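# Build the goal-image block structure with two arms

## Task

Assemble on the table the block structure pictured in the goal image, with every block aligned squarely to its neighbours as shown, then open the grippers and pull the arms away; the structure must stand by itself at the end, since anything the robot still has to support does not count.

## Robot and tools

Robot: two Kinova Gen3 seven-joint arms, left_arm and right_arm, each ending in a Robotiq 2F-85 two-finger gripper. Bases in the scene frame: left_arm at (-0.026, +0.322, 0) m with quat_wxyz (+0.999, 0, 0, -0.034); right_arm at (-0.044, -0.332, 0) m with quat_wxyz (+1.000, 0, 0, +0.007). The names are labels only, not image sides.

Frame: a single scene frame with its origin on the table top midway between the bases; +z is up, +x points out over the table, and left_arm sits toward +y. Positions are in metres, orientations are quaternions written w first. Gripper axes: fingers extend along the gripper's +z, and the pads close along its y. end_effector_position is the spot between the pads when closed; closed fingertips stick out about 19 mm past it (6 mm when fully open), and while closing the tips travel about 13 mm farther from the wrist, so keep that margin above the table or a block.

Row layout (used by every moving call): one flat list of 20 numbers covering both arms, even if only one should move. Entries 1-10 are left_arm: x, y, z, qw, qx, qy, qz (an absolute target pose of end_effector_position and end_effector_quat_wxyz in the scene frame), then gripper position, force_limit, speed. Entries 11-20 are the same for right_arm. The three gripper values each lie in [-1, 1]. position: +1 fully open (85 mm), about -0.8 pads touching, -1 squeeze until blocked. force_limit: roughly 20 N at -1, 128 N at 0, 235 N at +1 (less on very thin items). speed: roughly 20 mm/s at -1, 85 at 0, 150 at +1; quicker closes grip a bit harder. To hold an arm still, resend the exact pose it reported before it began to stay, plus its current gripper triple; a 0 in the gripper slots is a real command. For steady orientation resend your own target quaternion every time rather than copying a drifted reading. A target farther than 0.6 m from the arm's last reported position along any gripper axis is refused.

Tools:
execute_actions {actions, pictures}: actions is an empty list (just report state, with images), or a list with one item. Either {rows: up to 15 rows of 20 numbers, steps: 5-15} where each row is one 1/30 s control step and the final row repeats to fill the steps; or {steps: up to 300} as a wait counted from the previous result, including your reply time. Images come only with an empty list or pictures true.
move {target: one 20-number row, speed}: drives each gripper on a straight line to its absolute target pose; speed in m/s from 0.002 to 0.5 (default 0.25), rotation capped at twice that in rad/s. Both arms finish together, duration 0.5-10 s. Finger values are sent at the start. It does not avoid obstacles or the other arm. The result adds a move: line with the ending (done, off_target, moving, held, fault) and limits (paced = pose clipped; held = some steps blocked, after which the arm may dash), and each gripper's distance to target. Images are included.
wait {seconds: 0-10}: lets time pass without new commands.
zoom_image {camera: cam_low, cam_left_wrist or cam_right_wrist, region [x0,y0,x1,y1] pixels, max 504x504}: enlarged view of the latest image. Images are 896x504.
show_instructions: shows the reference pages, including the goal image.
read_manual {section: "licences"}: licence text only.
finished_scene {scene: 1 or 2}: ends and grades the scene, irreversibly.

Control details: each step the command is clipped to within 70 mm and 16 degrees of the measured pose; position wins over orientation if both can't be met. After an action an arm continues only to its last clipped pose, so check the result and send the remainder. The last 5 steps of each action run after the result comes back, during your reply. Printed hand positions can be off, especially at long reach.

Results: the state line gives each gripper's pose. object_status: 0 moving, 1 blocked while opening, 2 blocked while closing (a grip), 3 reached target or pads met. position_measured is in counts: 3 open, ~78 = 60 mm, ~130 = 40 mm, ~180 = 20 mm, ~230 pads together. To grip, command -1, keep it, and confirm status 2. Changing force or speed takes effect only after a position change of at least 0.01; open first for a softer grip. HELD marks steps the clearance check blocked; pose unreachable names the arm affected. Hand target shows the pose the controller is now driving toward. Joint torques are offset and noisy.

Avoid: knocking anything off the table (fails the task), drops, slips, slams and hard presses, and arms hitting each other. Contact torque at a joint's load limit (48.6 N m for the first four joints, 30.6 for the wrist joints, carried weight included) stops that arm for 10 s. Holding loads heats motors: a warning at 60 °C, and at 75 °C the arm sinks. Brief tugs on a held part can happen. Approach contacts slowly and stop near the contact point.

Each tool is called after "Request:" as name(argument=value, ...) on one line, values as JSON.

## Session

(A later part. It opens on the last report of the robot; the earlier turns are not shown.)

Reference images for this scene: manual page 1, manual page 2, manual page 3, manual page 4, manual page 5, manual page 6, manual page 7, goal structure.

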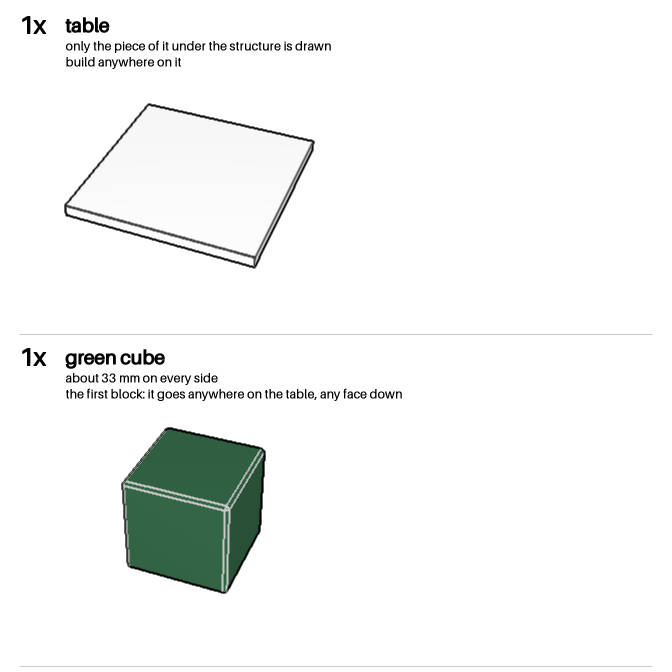

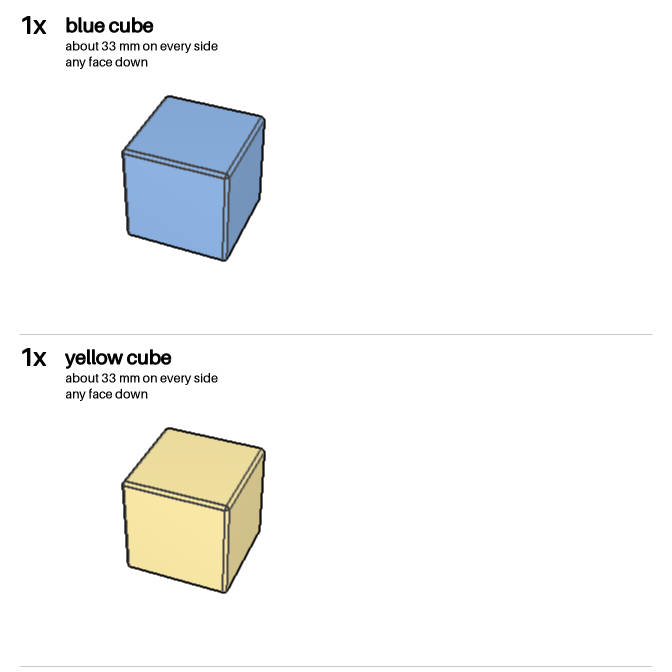

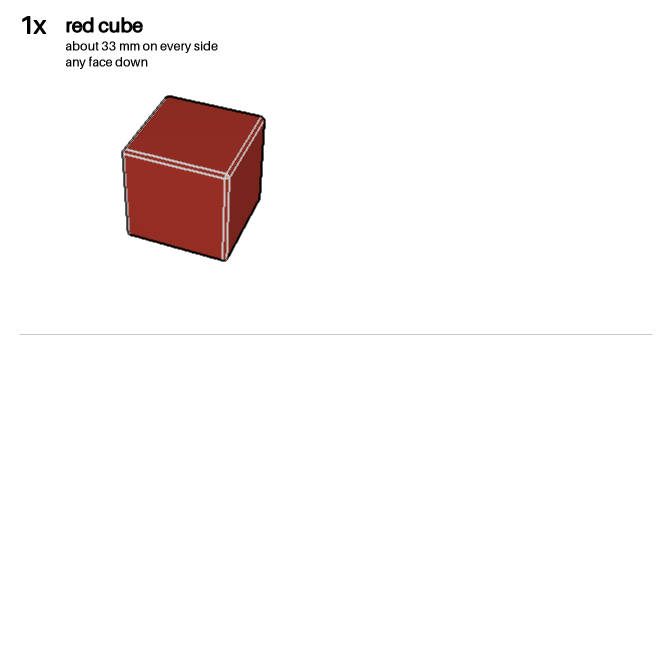

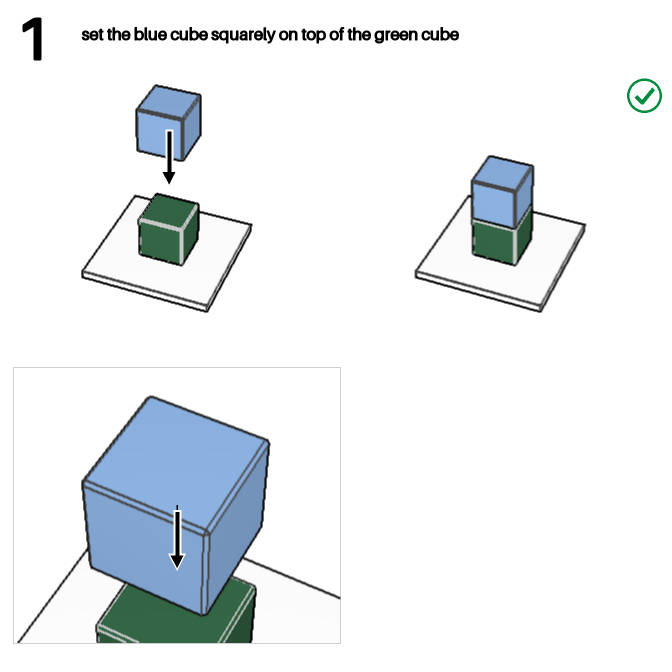

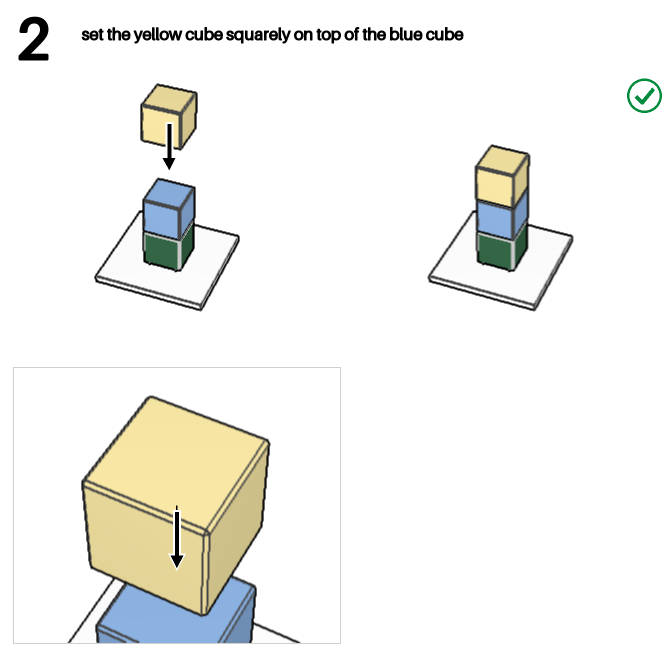

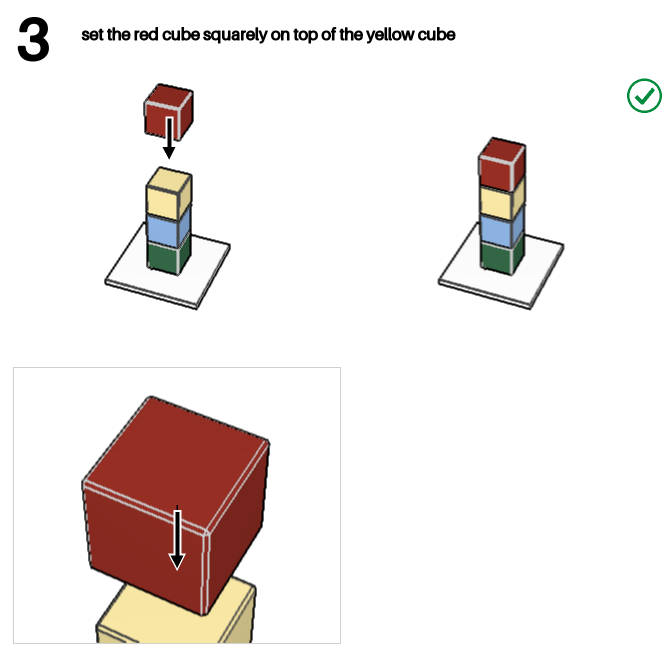

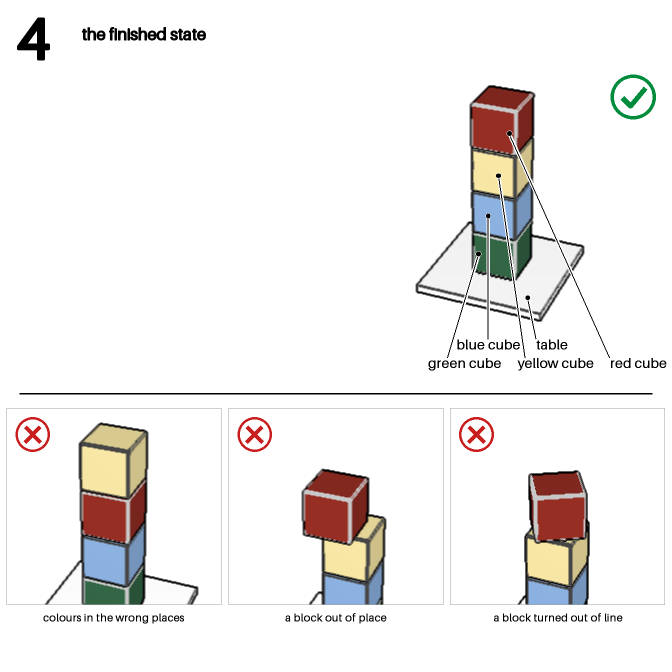

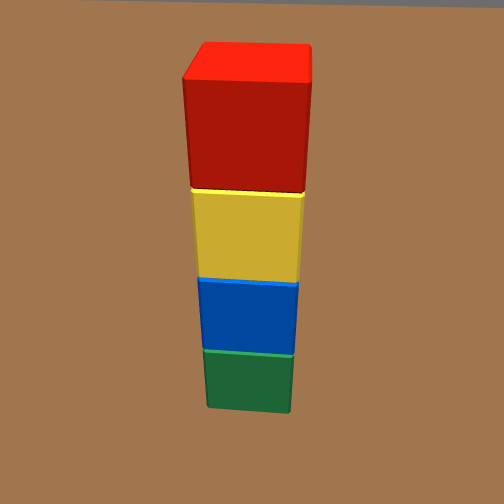

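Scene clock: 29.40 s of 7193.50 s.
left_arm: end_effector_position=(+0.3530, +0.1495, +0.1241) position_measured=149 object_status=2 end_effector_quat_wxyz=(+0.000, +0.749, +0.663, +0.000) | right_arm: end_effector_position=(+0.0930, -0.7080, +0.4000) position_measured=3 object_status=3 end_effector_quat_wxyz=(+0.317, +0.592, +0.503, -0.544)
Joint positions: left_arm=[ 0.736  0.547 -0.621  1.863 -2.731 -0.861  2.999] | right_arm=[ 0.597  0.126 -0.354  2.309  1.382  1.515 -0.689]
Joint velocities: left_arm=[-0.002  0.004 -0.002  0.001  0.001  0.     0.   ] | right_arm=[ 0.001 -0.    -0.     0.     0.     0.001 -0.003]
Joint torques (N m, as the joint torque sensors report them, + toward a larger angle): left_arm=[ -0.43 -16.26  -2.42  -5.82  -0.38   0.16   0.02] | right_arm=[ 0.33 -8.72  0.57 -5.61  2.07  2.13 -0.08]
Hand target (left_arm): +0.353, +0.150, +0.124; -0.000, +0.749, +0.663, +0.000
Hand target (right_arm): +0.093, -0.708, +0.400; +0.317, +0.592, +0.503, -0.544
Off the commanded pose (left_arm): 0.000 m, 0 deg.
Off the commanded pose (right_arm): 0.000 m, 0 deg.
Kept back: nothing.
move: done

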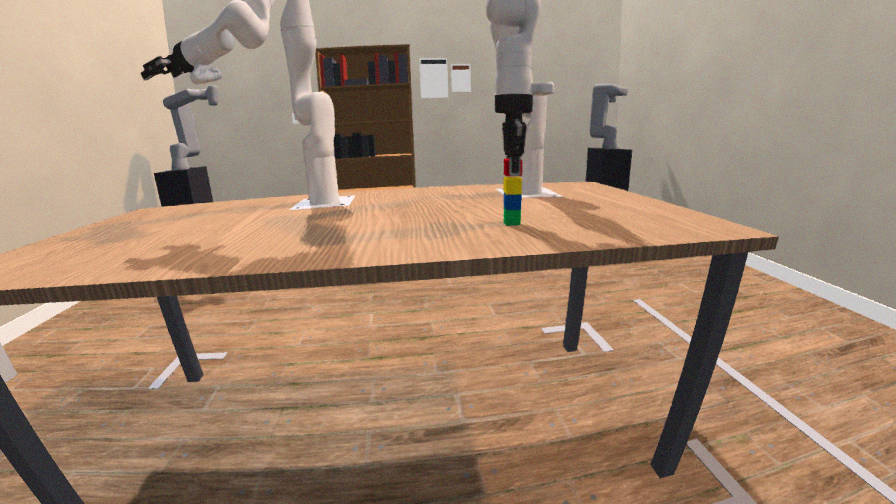

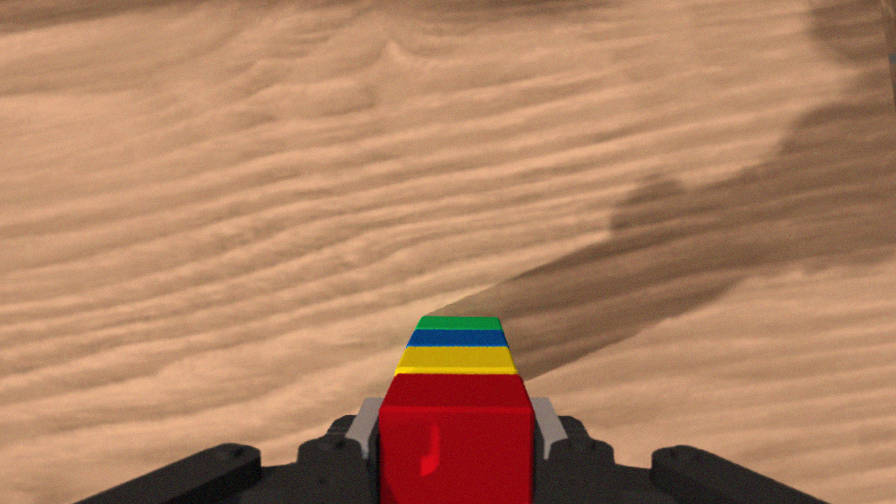

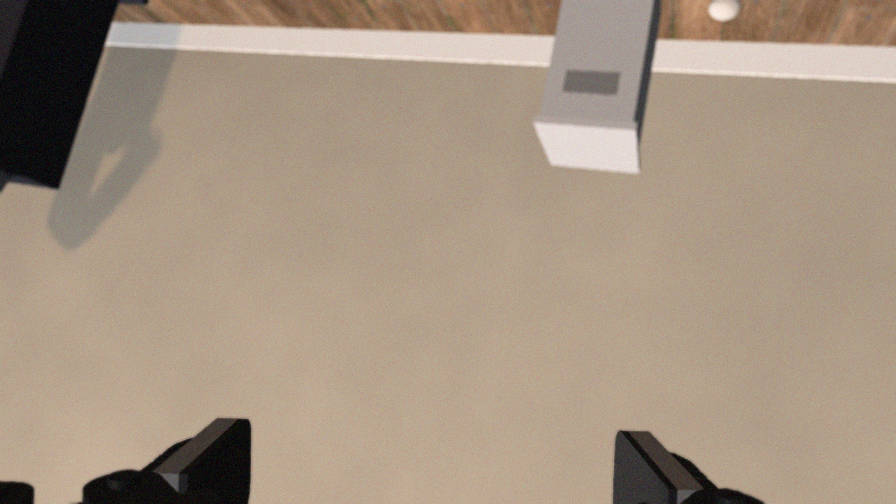

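Request:
move(target=[0.3527,0.1496,0.119,0,0.749,0.663,0,-1,-0.5,0,0.093,-0.708,0.4,0.317,0.592,0.503,-0.544,1,0,0], speed=0.02)

Request:
move(target=[0.3527,0.1496,0.119,0,0.749,0.663,0,0.3,-0.5,0,0.093,-0.708,0.4,0.317,0.592,0.503,-0.544,1,0,0])

Request:
move(target=[0.3527,0.1496,0.21,0,0.749,0.663,0,0.3,-0.5,0,0.093,-0.708,0.4,0.317,0.592,0.503,-0.544,1,0,0], speed=0.15)

Request:
finished_scene(scene=2)

Scene clock: 30.37 s of 7193.50 s.
left_arm: end_effector_position=(+0.3527, +0.1496, +0.1190) position_measured=149 object_status=2 end_effector_quat_wxyz=(+0.000, +0.749, +0.663, +0.000) | right_arm: end_effector_position=(+0.0930, -0.7080, +0.4000) position_measured=3 object_status=3 end_effector_quat_wxyz=(+0.317, +0.592, +0.503, -0.544)
Joint positions: left_arm=[ 0.732  0.556 -0.615  1.87  -2.723 -0.847  2.993] | right_arm=[ 0.597  0.126 -0.354  2.309  1.382  1.515 -0.689]
Joint velocities: left_arm=[-0.     0.001 -0.001 -0.     0.     0.     0.001] | right_arm=[-0.002  0.     0.     0.001  0.001 -0.    -0.   ]
Joint torques (N m, as the joint torque sensors report them, + toward a larger angle): left_arm=[ -0.43 -16.47  -2.48  -5.65  -0.41   0.24   0.  ] | right_arm=[ 0.22 -8.79  0.51 -5.65  2.04  2.21 -0.07]
Hand target (left_arm): +0.353, +0.150, +0.119; -0.000, +0.749, +0.663, +0.000
Hand target (right_arm): +0.093, -0.708, +0.400; +0.317, +0.592, +0.503, -0.544
Off the commanded pose (left_arm): 0.000 m, 0 deg.
Off the commanded pose (right_arm): 0.000 m, 0 deg.
Kept back: nothing.
move: done

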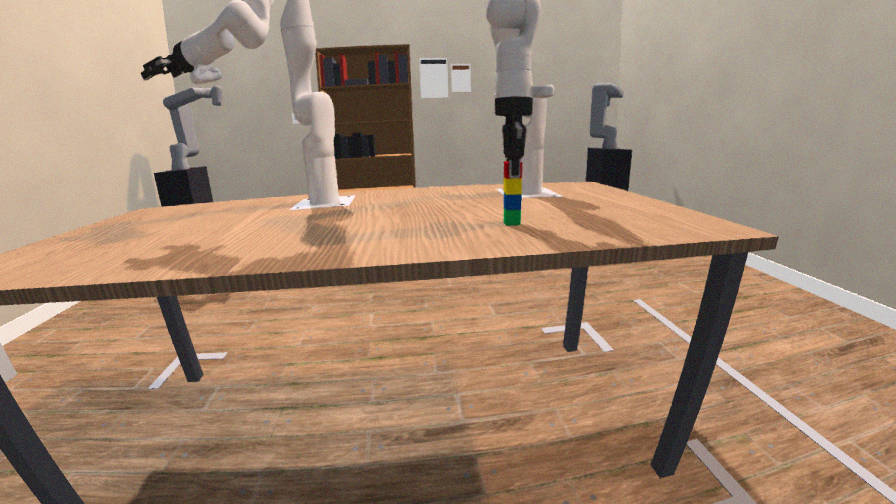

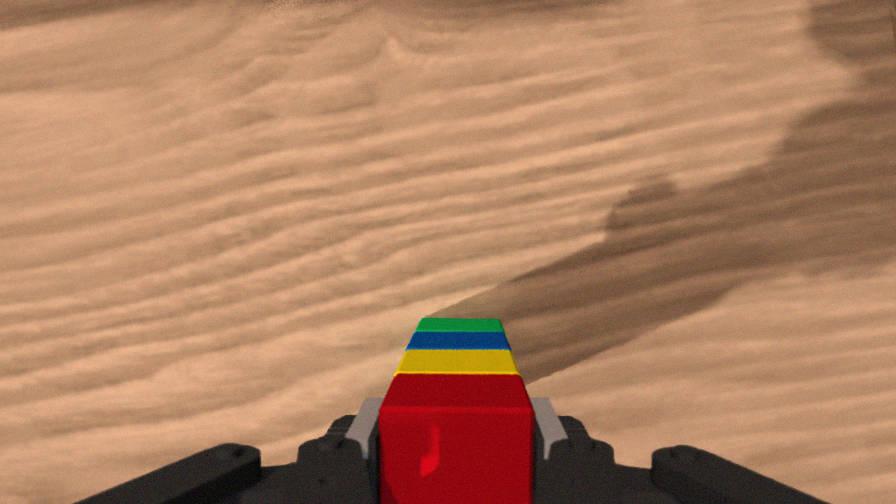

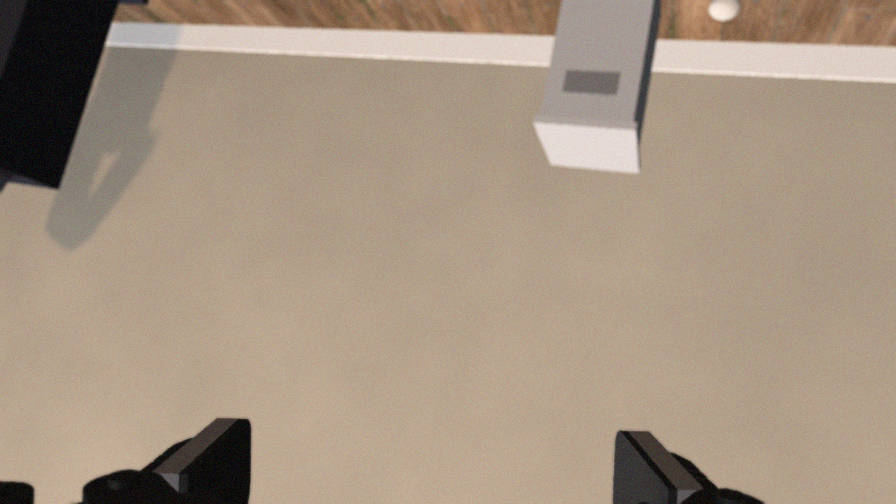

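Scene clock: 31.07 s of 7193.50 s.
left_arm: end_effector_position=(+0.3527, +0.1496, +0.1190) position_measured=91 object_status=3 end_effector_quat_wxyz=(+0.000, +0.749, +0.663, +0.000) | right_arm: end_effector_position=(+0.0930, -0.7080, +0.4000) position_measured=3 object_status=3 end_effector_quat_wxyz=(+0.317, +0.592, +0.503, -0.544)
Joint positions: left_arm=[ 0.732  0.556 -0.615  1.87  -2.723 -0.847  2.993] | right_arm=[ 0.597  0.126 -0.354  2.309  1.382  1.515 -0.689]
Joint velocities: left_arm=[ 0.    -0.     0.001 -0.    -0.001  0.     0.001] | right_arm=[-0.    -0.    -0.     0.     0.001  0.001  0.   ]
Joint torques (N m, as the joint torque sensors report them, + toward a larger angle): left_arm=[ -0.45 -16.28  -2.66  -5.69  -0.43   0.24  -0.05] | right_arm=[ 0.35 -8.72  0.54 -5.41  2.    2.09 -0.08]
Hand target (left_arm): +0.353, +0.150, +0.119; -0.000, +0.749, +0.663, +0.000
Hand target (right_arm): +0.093, -0.708, +0.400; +0.317, +0.592, +0.503, -0.544
Off the commanded pose (left_arm): 0.000 m, 0 deg.
Off the commanded pose (right_arm): 0.000 m, 0 deg.
Kept back: nothing.
move: done

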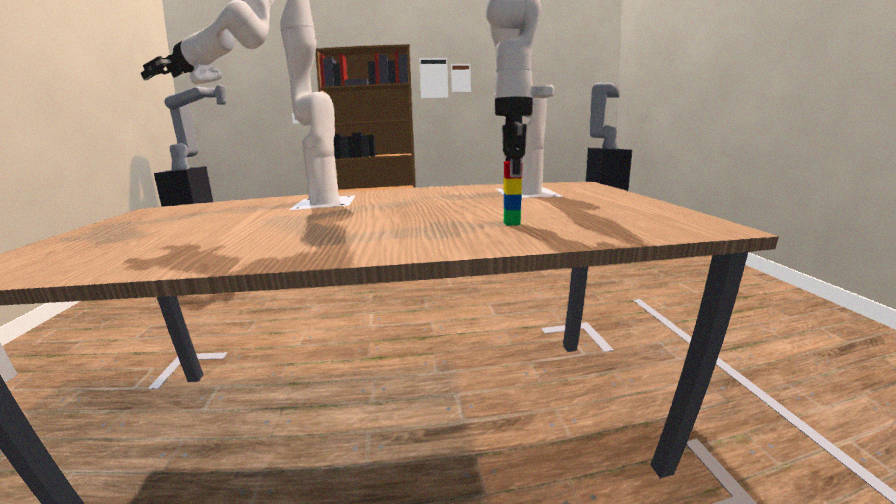

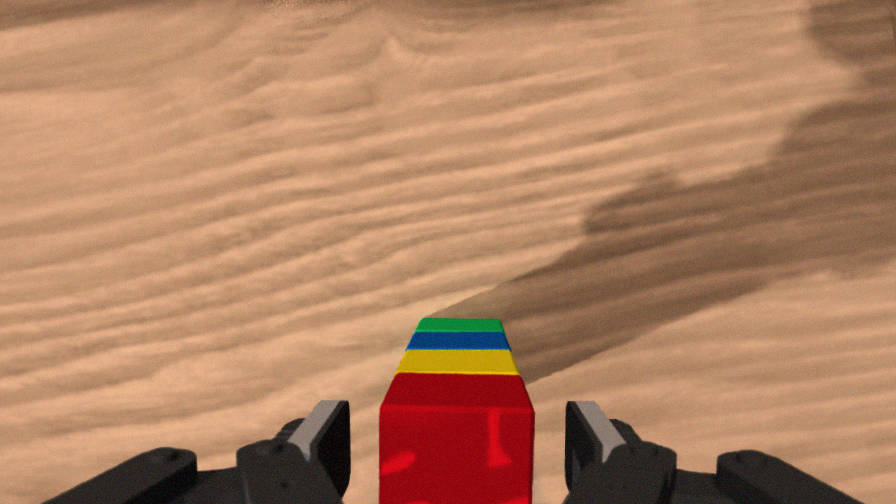

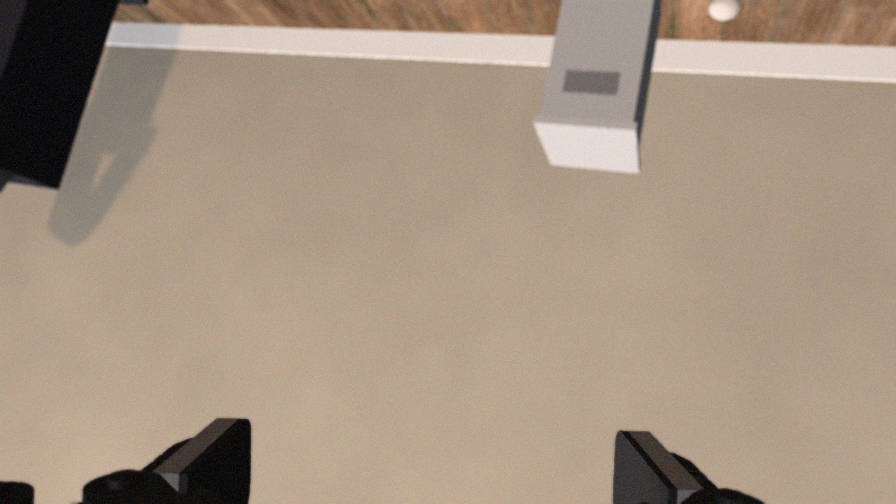

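Scene clock: 32.00 s of 7193.50 s.
left_arm: end_effector_position=(+0.3526, +0.1496, +0.2097) position_measured=91 object_status=3 end_effector_quat_wxyz=(-0.000, +0.749, +0.663, -0.000) | right_arm: end_effector_position=(+0.0930, -0.7080, +0.4000) position_measured=3 object_status=3 end_effector_quat_wxyz=(+0.317, +0.592, +0.503, -0.544)
Joint positions: left_arm=[ 0.791  0.42  -0.683  1.733 -2.847 -1.093  3.101] | right_arm=[ 0.597  0.126 -0.354  2.309  1.382  1.515 -0.689]
Joint velocities: left_arm=[ 0.002 -0.004  0.002 -0.001 -0.     0.     0.   ] | right_arm=[ 0.001 -0.     0.    -0.001 -0.001  0.    -0.001]
Joint torques (N m, as the joint torque sensors report them, + toward a larger angle): left_arm=[ -0.46 -15.11  -2.09  -7.26  -0.34   0.23   0.01] | right_arm=[ 0.32 -8.72  0.63 -5.56  2.01  2.32 -0.05]
Hand target (left_arm): +0.353, +0.149, +0.210; +0.000, +0.749, +0.663, -0.000
Hand target (right_arm): +0.093, -0.708, +0.400; +0.317, +0.592, +0.503, -0.544
Off the commanded pose (left_arm): 0.000 m, 0 deg.
Off the commanded pose (right_arm): 0.000 m, 0 deg.
Kept back: nothing.
move: done

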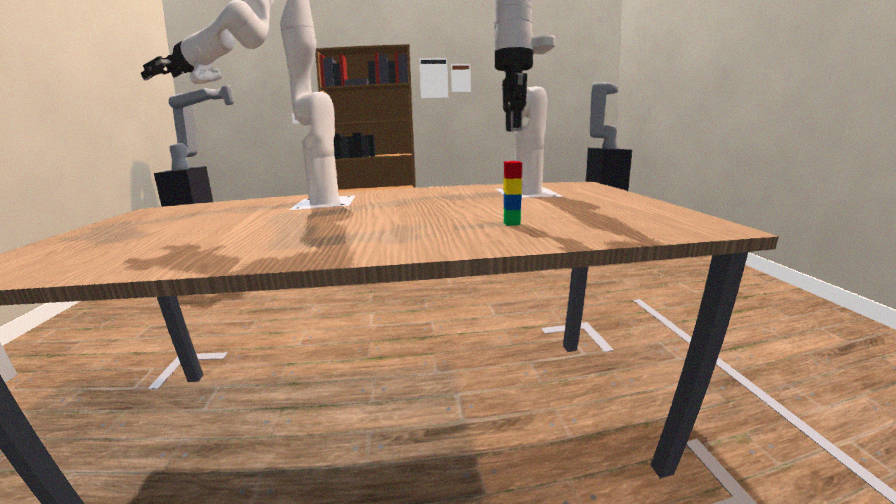

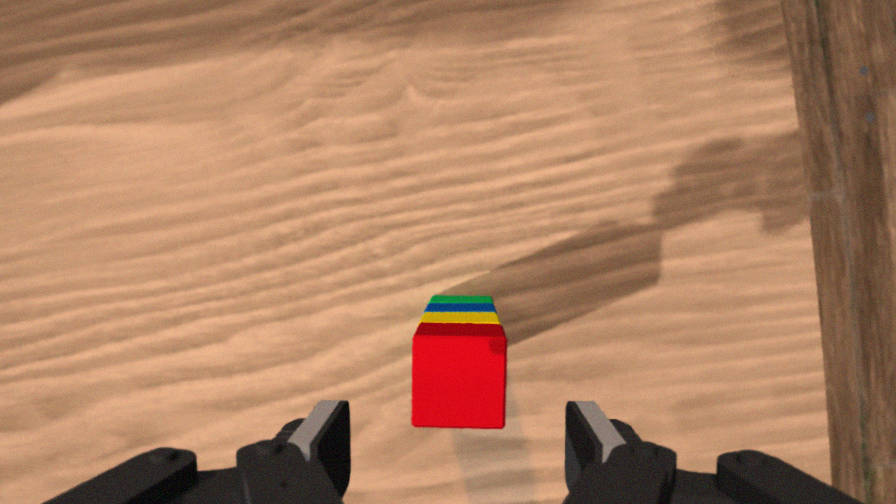

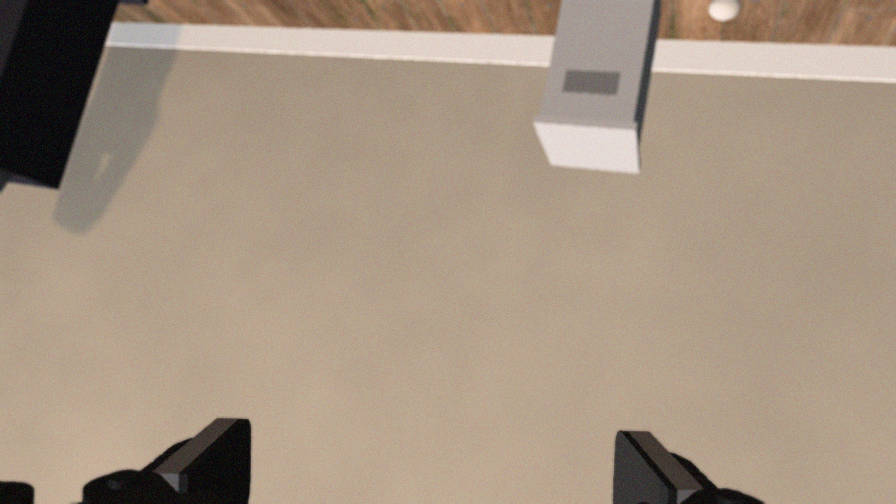

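The scene is finished: the task was done.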